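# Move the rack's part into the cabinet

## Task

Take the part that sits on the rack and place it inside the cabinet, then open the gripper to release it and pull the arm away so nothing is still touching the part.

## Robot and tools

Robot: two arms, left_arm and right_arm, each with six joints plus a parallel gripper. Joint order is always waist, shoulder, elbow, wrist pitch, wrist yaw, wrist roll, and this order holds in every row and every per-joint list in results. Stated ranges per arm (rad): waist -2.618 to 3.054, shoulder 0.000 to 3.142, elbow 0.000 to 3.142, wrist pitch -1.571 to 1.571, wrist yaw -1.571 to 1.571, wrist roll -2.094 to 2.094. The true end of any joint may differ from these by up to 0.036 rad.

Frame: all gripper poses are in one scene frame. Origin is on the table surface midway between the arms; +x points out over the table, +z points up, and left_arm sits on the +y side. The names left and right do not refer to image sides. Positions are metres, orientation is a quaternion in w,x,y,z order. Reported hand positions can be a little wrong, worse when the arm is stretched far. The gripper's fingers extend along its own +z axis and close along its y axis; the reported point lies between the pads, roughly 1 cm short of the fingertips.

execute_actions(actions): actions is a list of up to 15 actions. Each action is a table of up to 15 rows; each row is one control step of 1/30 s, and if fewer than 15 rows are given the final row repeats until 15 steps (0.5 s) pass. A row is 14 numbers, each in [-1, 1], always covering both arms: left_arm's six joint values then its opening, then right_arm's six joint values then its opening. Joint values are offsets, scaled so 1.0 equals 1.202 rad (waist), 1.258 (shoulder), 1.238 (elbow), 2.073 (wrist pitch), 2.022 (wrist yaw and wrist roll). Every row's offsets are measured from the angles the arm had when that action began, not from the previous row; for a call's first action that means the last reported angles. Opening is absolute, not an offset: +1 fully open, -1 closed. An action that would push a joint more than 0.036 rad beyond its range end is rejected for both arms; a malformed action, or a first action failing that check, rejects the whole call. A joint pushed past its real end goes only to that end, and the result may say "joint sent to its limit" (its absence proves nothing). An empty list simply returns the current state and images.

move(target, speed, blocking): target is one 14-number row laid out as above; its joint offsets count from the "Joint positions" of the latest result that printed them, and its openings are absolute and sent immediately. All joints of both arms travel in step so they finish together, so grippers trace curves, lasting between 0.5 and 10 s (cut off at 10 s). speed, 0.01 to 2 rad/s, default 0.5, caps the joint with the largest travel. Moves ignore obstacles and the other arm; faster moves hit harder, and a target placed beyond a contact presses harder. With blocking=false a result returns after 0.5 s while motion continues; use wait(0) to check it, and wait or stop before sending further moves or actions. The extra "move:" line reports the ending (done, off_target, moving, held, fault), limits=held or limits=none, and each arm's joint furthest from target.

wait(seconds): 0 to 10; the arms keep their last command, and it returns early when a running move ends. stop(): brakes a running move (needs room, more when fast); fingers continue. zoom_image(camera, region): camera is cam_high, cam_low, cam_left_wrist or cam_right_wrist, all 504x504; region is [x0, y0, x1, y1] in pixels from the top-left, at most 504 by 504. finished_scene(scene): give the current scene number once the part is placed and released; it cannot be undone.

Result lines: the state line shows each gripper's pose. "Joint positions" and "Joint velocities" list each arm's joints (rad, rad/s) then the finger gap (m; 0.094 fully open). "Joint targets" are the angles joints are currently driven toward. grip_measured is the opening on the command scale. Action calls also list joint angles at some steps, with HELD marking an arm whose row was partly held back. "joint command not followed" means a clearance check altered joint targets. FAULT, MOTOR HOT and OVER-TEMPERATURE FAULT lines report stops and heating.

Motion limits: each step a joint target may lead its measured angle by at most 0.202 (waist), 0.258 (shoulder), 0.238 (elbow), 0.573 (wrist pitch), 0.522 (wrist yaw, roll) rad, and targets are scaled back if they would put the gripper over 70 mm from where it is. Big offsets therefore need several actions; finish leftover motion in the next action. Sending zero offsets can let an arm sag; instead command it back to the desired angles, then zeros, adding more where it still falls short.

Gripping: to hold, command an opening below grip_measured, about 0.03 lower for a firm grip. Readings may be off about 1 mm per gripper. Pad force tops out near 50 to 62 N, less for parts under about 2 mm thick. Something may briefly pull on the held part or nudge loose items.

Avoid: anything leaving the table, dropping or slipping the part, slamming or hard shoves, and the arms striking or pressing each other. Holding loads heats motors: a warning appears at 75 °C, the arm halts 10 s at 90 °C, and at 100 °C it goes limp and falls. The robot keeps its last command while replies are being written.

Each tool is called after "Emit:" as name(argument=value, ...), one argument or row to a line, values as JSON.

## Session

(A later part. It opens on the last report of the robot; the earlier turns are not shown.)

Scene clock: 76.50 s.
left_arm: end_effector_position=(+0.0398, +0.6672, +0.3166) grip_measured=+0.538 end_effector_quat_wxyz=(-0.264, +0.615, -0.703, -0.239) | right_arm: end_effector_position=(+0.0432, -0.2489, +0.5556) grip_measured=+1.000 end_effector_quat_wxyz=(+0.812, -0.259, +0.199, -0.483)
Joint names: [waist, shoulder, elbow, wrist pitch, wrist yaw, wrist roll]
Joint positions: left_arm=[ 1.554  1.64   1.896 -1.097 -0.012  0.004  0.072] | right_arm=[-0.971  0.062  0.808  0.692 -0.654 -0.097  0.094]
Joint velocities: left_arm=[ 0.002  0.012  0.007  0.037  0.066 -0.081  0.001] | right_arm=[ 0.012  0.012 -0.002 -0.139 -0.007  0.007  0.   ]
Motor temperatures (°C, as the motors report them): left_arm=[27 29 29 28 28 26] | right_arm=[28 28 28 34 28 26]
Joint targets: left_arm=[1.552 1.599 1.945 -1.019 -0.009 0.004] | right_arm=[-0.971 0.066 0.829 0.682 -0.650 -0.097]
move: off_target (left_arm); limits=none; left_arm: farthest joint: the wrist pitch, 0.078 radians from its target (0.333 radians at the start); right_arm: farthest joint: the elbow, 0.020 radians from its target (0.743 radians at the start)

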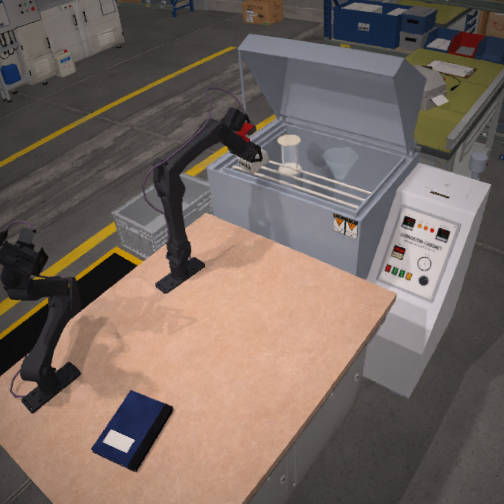

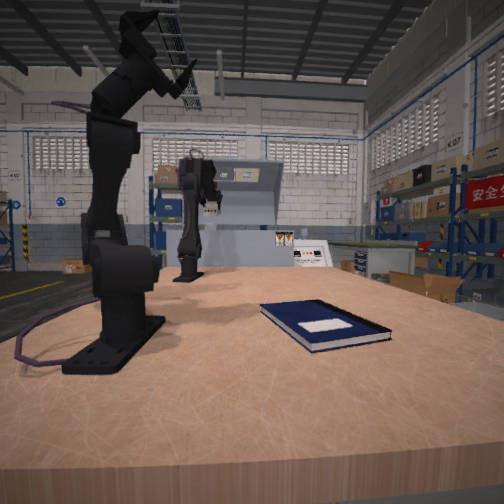

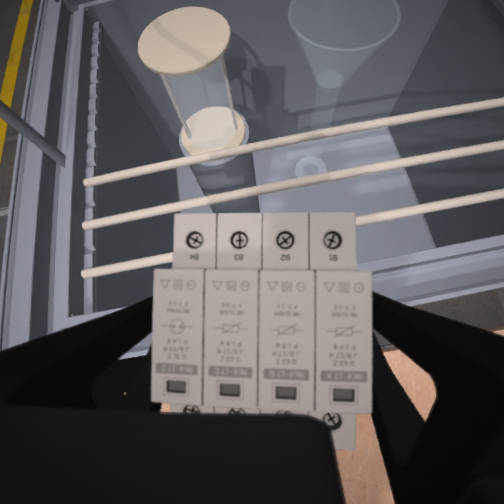

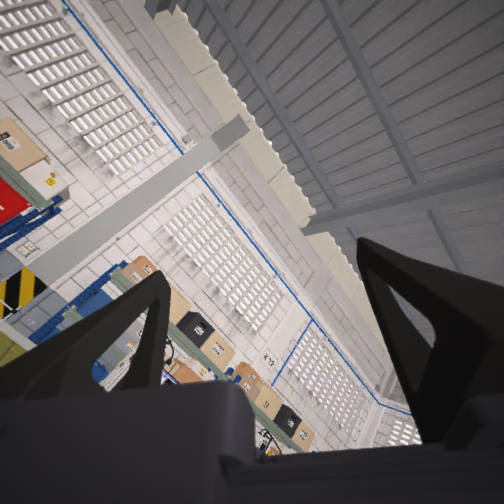

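Emit:
move(
  target=[0,0.24,0.21,0.088,0,0,0.48,0,0,0,0,0,0,1],
  speed=0.3,
)

Emit:
zoom_image(
  camera="cam_high",
  region=[200,90,360,250],
)

Scene clock: 86.37 s.
left_arm: end_effector_position=(+0.0526, +0.7610, +0.2624) grip_measured=+0.538 end_effector_quat_wxyz=(-0.256, +0.618, -0.707, -0.232) | right_arm: end_effector_position=(+0.0437, -0.2485, +0.5551) grip_measured=+1.000 end_effector_quat_wxyz=(+0.812, -0.261, +0.200, -0.483)
Joint names: [waist, shoulder, elbow, wrist pitch, wrist yaw, wrist roll]
Joint positions: left_arm=[ 1.554  1.974  2.1   -0.991 -0.012  0.004  0.072] | right_arm=[-0.971  0.062  0.808  0.692 -0.658 -0.097  0.094]
Joint velocities: left_arm=[-0.007  0.022  0.007 -0.007  0.066 -0.022 -0.   ] | right_arm=[-0.017  0.007 -0.002 -0.037  0.051 -0.095  0.   ]
Motor temperatures (°C, as the motors report them): left_arm=[27 30 30 31 28 26] | right_arm=[28 29 28 32 28 26]
Joint targets: left_arm=[1.554 1.942 2.156 -0.915 -0.012 0.004] | right_arm=[-0.971 0.062 0.808 0.692 -0.654 -0.097]
move: off_target (left_arm); limits=none; left_arm: farthest joint: the wrist pitch, 0.076 radians from its target (0.183 radians at the start); right_arm: farthest joint: the wrist yaw, 0.004 radians from its target (0.000 radians at the start)

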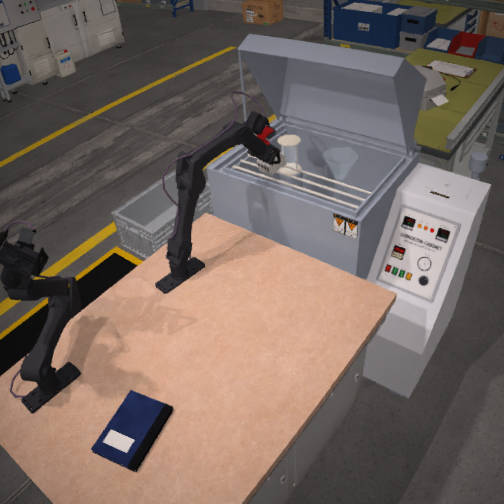

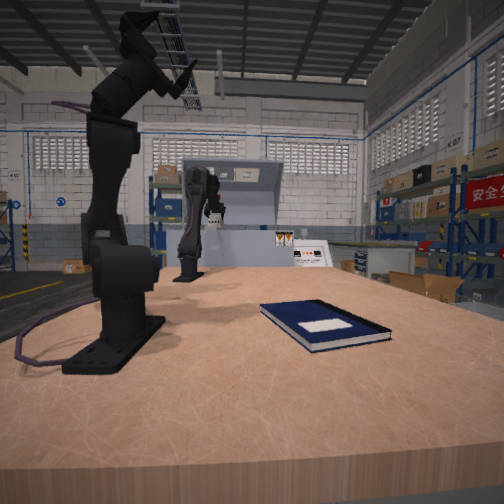

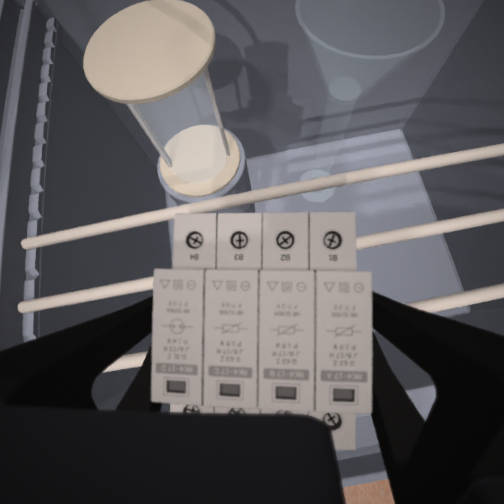

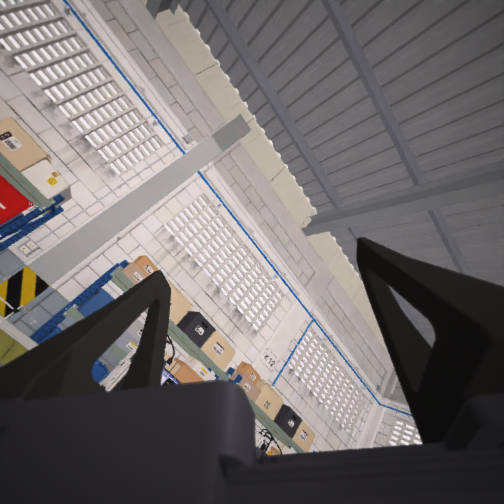

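Region (200, 90, 360, 250) of cam_high's 504x504 image, scaled by 3.150, with more detail than that image has.

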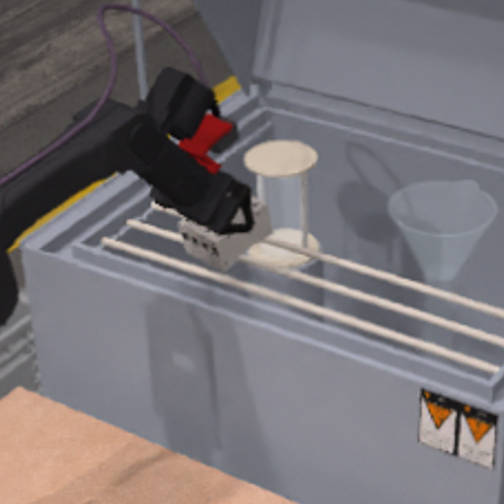

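Emit:
move(
  target=[0,0.152,0.258,-0.088,0,0,0.48,0,0,0,0,0,0,1],
  speed=0.2,
)

Emit:
zoom_image(
  camera="cam_high",
  region=[220,110,320,210],
)

Scene clock: 98.57 s.
left_arm: end_effector_position=(+0.0538, +0.7715, +0.2223) grip_measured=+0.538 end_effector_quat_wxyz=(-0.195, +0.635, -0.726, -0.179) | right_arm: end_effector_position=(+0.0442, -0.2481, +0.5546) grip_measured=+1.000 end_effector_quat_wxyz=(+0.811, -0.263, +0.201, -0.482)
Joint names: [waist, shoulder, elbow, wrist pitch, wrist yaw, wrist roll]
Joint positions: left_arm=[ 1.554  2.19   2.368 -1.211 -0.013  0.002  0.072] | right_arm=[-0.971  0.062  0.808  0.692 -0.663 -0.097  0.094]
Joint velocities: left_arm=[ 0.007  0.007  0.007 -0.022  0.007  0.007 -0.   ] | right_arm=[-0.007  0.007 -0.002 -0.007 -0.022  0.007  0.   ]
Motor temperatures (°C, as the motors report them): left_arm=[27 31 31 33 28 26] | right_arm=[28 29 27 31 28 26]
Joint targets: left_arm=[1.554 2.165 2.419 -1.174 -0.011 0.004] | right_arm=[-0.971 0.062 0.808 0.692 -0.658 -0.097]
move: off_target (left_arm); limits=none; left_arm: farthest joint: the elbow, 0.052 radians from its target (0.320 radians at the start); right_arm: farthest joint: the wrist yaw, 0.005 radians from its target (0.000 radians at the start)

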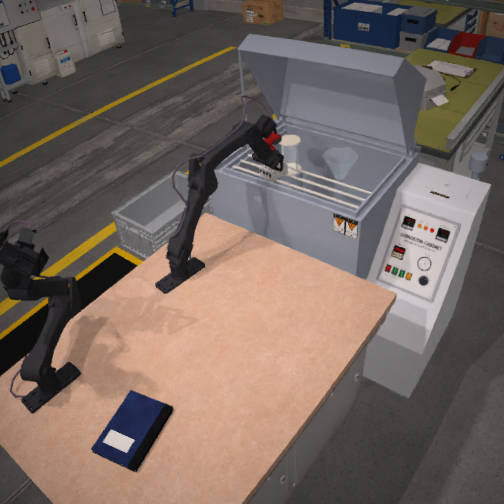

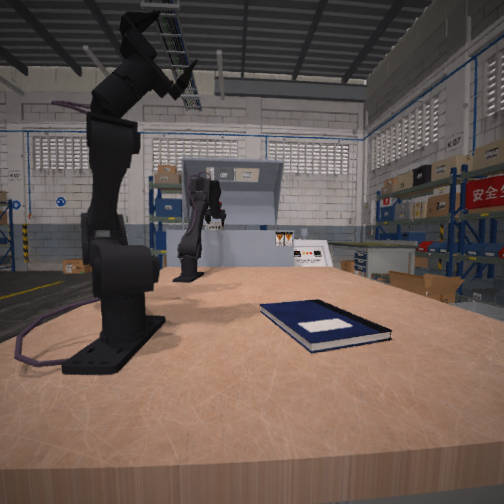

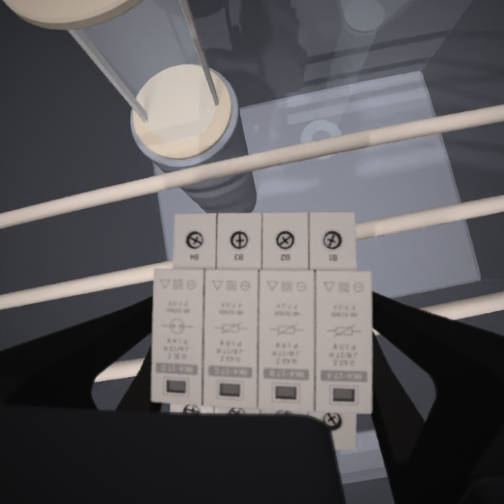

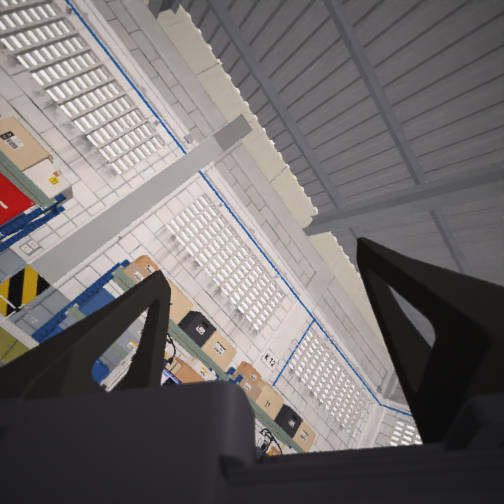

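Region (220, 110, 320, 210) of cam_high's 504x504 image, scaled by 5.040, with more detail than that image has.

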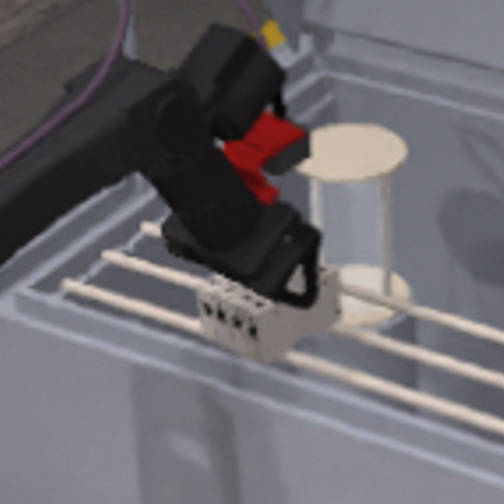

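Emit:
move(
  target=[0,0.02,0.041,0.03,0,0,0.48,0,0,0,0,0,0,1],
  speed=0.05,
)

Emit:
zoom_image(
  camera="cam_high",
  region=[220,110,320,210],
)

Scene clock: 105.00 s.
left_arm: end_effector_position=(+0.0537, +0.7779, +0.2215) grip_measured=+0.538 end_effector_quat_wxyz=(-0.198, +0.634, -0.724, -0.185) | right_arm: end_effector_position=(+0.0447, -0.2477, +0.5541) grip_measured=+1.000 end_effector_quat_wxyz=(+0.811, -0.265, +0.202, -0.482)
Joint names: [waist, shoulder, elbow, wrist pitch, wrist yaw, wrist roll]
Joint positions: left_arm=[ 1.554  2.209  2.388 -1.202 -0.018  0.003  0.072] | right_arm=[-0.971  0.062  0.808  0.692 -0.667 -0.097  0.094]
Joint velocities: left_arm=[-0.017 -0.012 -0.012 -0.066 -0.037 -0.007 -0.001] | right_arm=[ 0.002 -0.002 -0.002  0.007 -0.022  0.051  0.   ]
Motor temperatures (°C, as the motors report them): left_arm=[27 32 31 32 28 26] | right_arm=[28 29 27 31 28 26]
Joint targets: left_arm=[1.554 2.215 2.419 -1.149 -0.013 0.002] | right_arm=[-0.971 0.062 0.808 0.692 -0.663 -0.097]
move: off_target (left_arm); limits=none; left_arm: farthest joint: the wrist pitch, 0.053 radians from its target (0.063 radians at the start); right_arm: farthest joint: the wrist yaw, 0.004 radians from its target (0.000 radians at the start)

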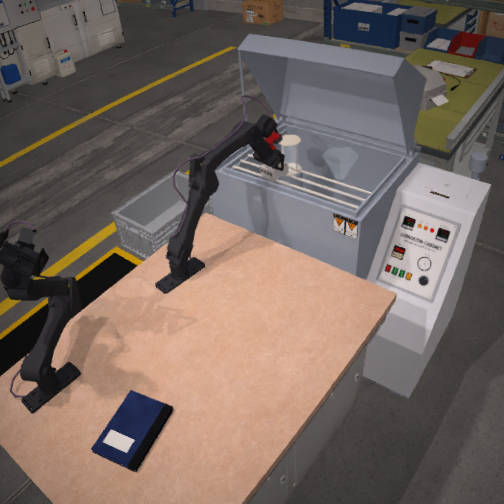

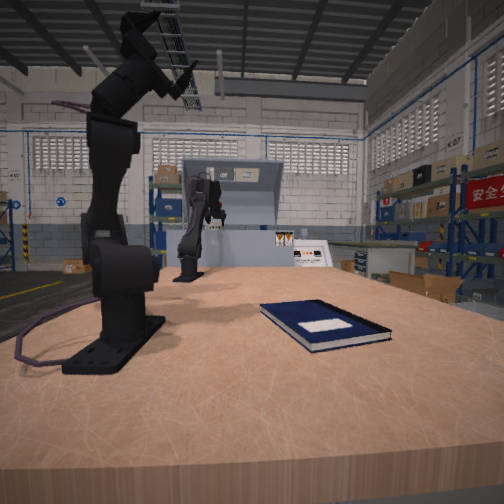

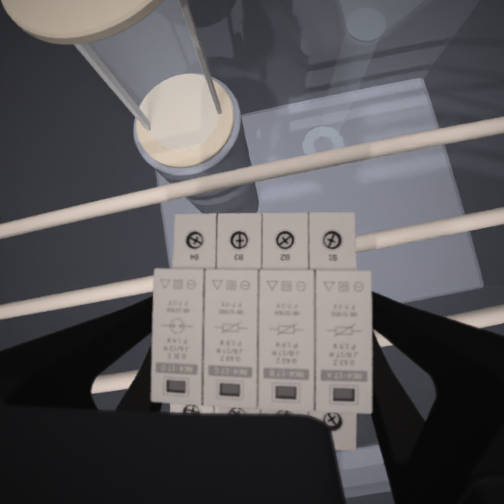

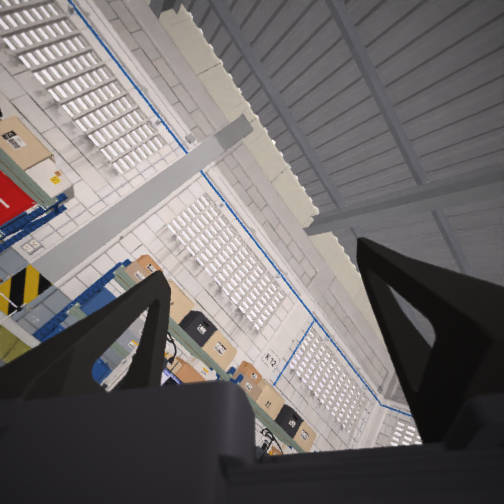

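Region (220, 110, 320, 210) of cam_high's 504x504 image, scaled by 5.040, with more detail than that image has.

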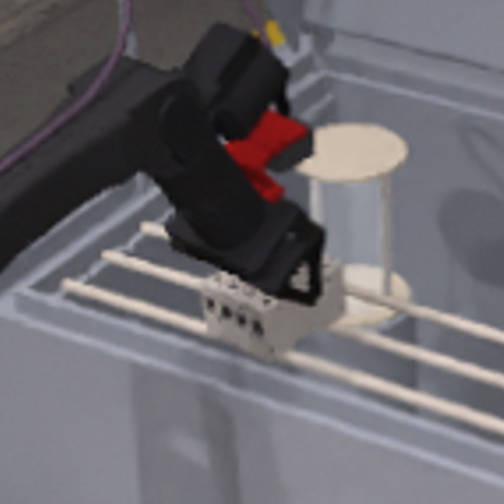

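Emit:
execute_actions(
  actions=[
    [[0,-0.005,0.015,0.005,0,0,1,0,0,0,0,0,0,1]],
  ],
)

Emit:
move(
  target=[0,-0.2,0.02,-0.08,0,0,1,0,0,0,0,0,0,1],
  speed=0.3,
)

Emit:
move(
  target=[-0.3,-0.75,-0.6,0,0,0,1,0,0,0,0,0,0,1],
  speed=0.9,
)

Emit:
zoom_image(
  camera="cam_high",
  region=[220,110,320,210],
)

Scene clock: 119.77 s.
left_arm: end_effector_position=(+0.0538, +0.7782, +0.2217) grip_measured=+1.000 end_effector_quat_wxyz=(-0.199, +0.634, -0.724, -0.185) | right_arm: end_effector_position=(+0.0451, -0.2474, +0.5537) grip_measured=+1.000 end_effector_quat_wxyz=(+0.810, -0.266, +0.203, -0.481)
Joint names: [waist, shoulder, elbow, wrist pitch, wrist yaw, wrist roll]
Joint positions: left_arm=[ 1.554  2.209  2.388 -1.2   -0.018  0.003  0.094] | right_arm=[-0.971  0.062  0.808  0.692 -0.671 -0.097  0.094]
Joint velocities: left_arm=[-0.017  0.012  0.002  0.037  0.022  0.037  0.   ] | right_arm=[ 0.017  0.007 -0.002 -0.022 -0.022  0.051  0.   ]
Motor temperatures (°C, as the motors report them): left_arm=[27 32 31 32 28 26] | right_arm=[28 29 27 31 28 26]
Joint targets: left_arm=[1.554 2.202 2.407 -1.191 -0.018 0.003] | right_arm=[-0.971 0.062 0.808 0.692 -0.667 -0.097]
Step readings (joint positions):
0: left_arm=[1.554 2.209 2.388 -1.202 -0.018 0.003] | right_arm=[-0.971 0.062 0.808 0.692 -0.667 -0.097]
1: left_arm=[1.554 2.209 2.388 -1.202 -0.018 0.003] | right_arm=[-0.971 0.062 0.808 0.692 -0.668 -0.097]
2: left_arm=[1.554 2.209 2.388 -1.200 -0.018 0.003] | right_arm=[-0.971 0.062 0.808 0.692 -0.668 -0.097]
4: left_arm=[1.554 2.209 2.388 -1.200 -0.018 0.003] | right_arm=[-0.971 0.062 0.808 0.692 -0.670 -0.097]
8: left_arm=[1.554 2.209 2.388 -1.200 -0.018 0.003] | right_arm=[-0.971 0.062 0.808 0.692 -0.671 -0.097]
15: Joint positions above

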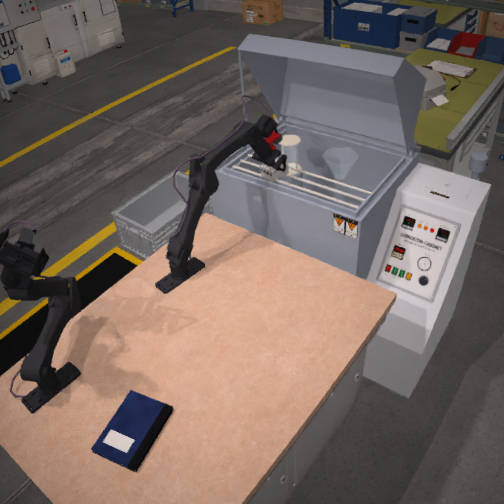

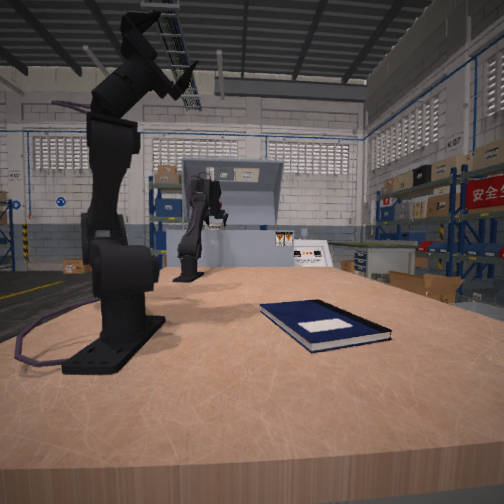

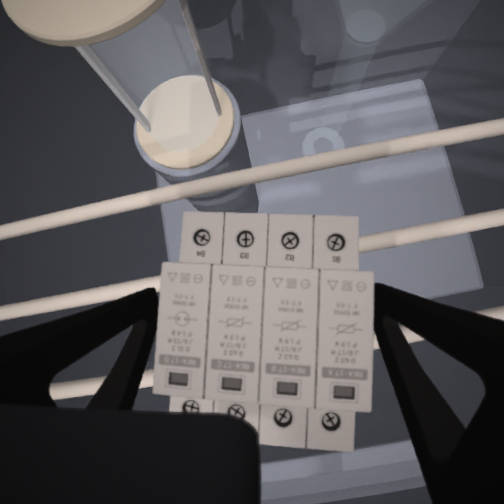

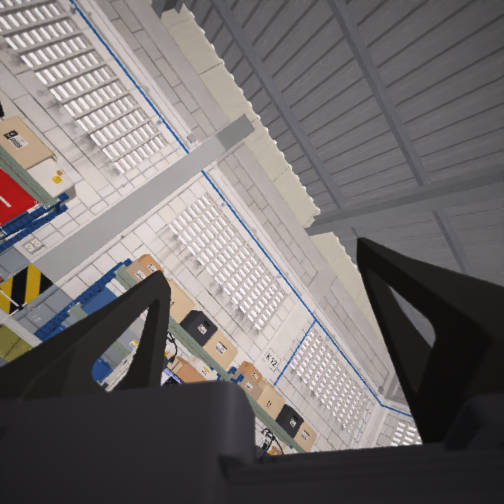

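Scene clock: 121.27 s.
left_arm: end_effector_position=(+0.0446, +0.7103, +0.3172) grip_measured=+1.000 end_effector_quat_wxyz=(-0.230, +0.626, -0.714, -0.213) | right_arm: end_effector_position=(+0.0457, -0.2470, +0.5532) grip_measured=+1.000 end_effector_quat_wxyz=(+0.810, -0.268, +0.203, -0.481)
Joint names: [waist, shoulder, elbow, wrist pitch, wrist yaw, wrist roll]
Joint positions: left_arm=[ 1.554  1.968  2.388 -1.354 -0.018  0.003  0.094] | right_arm=[-0.971  0.062  0.808  0.692 -0.676 -0.097  0.094]
Joint velocities: left_arm=[ 0.002 -0.017 -0.002  0.037  0.022  0.022  0.   ] | right_arm=[-0.007  0.002  0.007 -0.022 -0.037  0.022  0.   ]
Motor temperatures (°C, as the motors report them): left_arm=[27 32 31 32 28 26] | right_arm=[28 29 27 31 28 26]
Joint targets: left_arm=[1.554 1.957 2.413 -1.366 -0.018 0.003] | right_arm=[-0.971 0.062 0.808 0.692 -0.671 -0.097]
move: off_target (left_arm); limits=none; left_arm: farthest joint: the elbow, 0.024 radians from its target (0.024 radians at the start); right_arm: farthest joint: the wrist yaw, 0.005 radians from its target (0.000 radians at the start)

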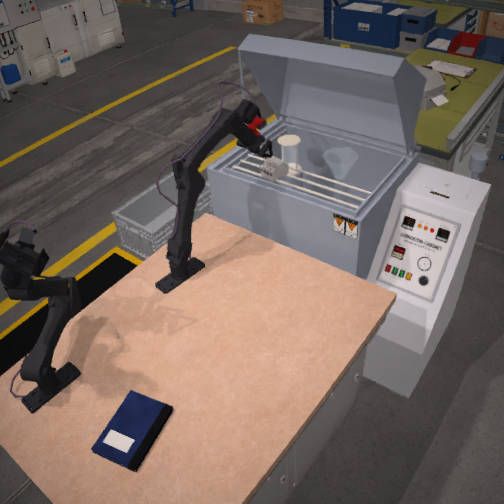

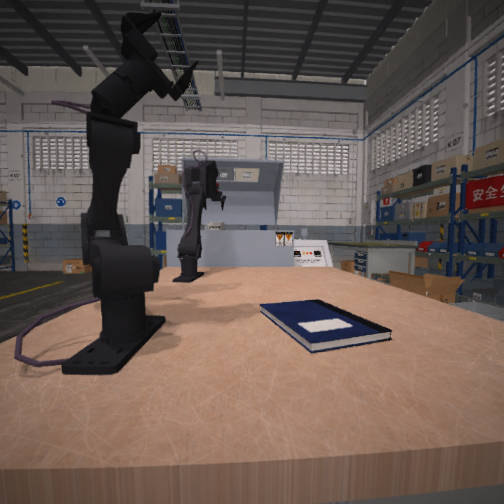

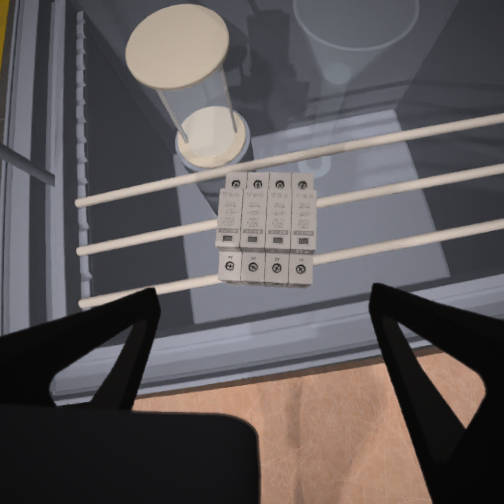

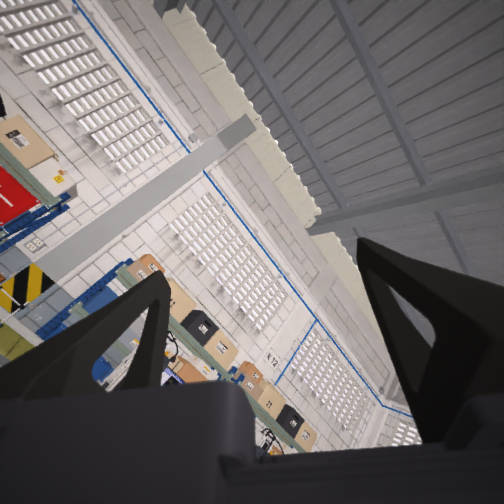

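Scene clock: 122.93 s.
left_arm: end_effector_position=(+0.0905, +0.4518, +0.3724) grip_measured=+1.000 end_effector_quat_wxyz=(+0.347, -0.472, +0.780, +0.219) | right_arm: end_effector_position=(+0.0462, -0.2466, +0.5527) grip_measured=+1.000 end_effector_quat_wxyz=(+0.809, -0.270, +0.204, -0.480)
Joint names: [waist, shoulder, elbow, wrist pitch, wrist yaw, wrist roll]
Joint positions: left_arm=[ 1.202  1.026  1.656 -1.355 -0.018  0.003  0.094] | right_arm=[-0.971  0.062  0.808  0.692 -0.681 -0.097  0.094]
Joint velocities: left_arm=[ 0.002  0.007  0.017  0.022  0.081 -0.051  0.   ] | right_arm=[-0.012  0.002 -0.012  0.007  0.022 -0.037  0.   ]
Motor temperatures (°C, as the motors report them): left_arm=[27 31 30 32 28 26] | right_arm=[28 29 27 31 28 26]
Joint targets: left_arm=[1.193 1.024 1.645 -1.354 -0.018 0.003] | right_arm=[-0.971 0.062 0.808 0.692 -0.676 -0.097]
move: done; limits=none; left_arm: farthest joint: the elbow, 0.011 radians from its target (0.743 radians at the start); right_arm: farthest joint: the wrist yaw, 0.005 radians from its target (0.000 radians at the start)

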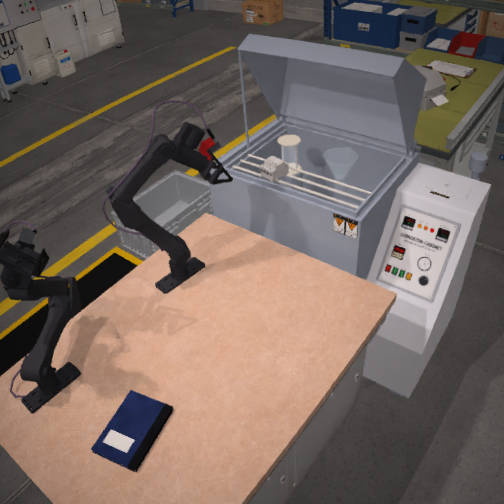

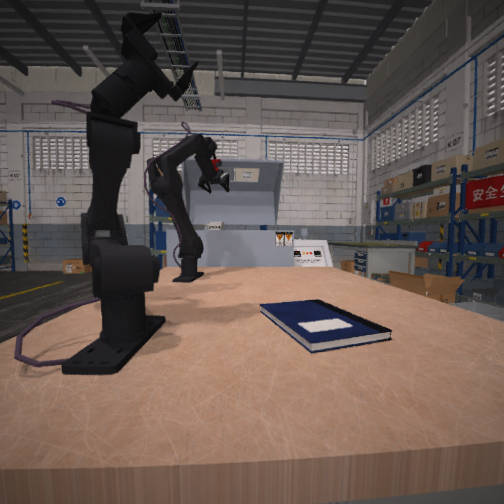

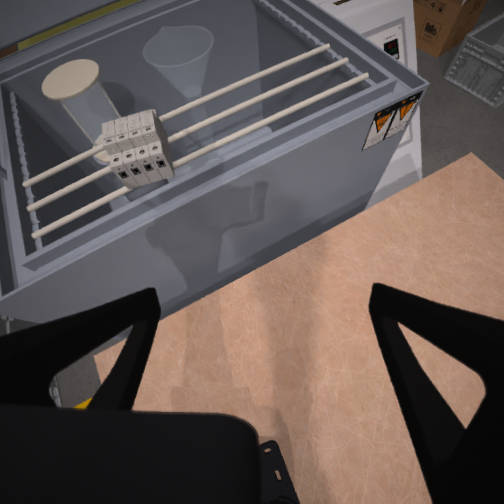

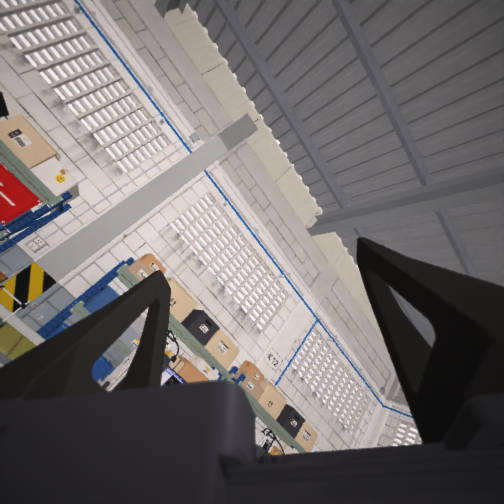

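Region (220, 110, 320, 210) of cam_high's 504x504 image, scaled by 5.040, with more detail than that image has.

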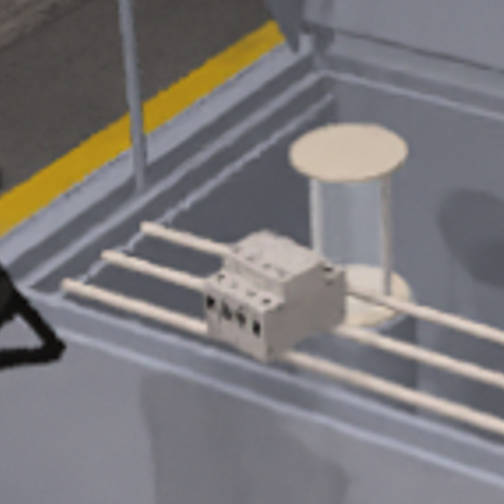

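Emit:
finished_scene(
  scene=1,
)

The scene is finished: the task was done.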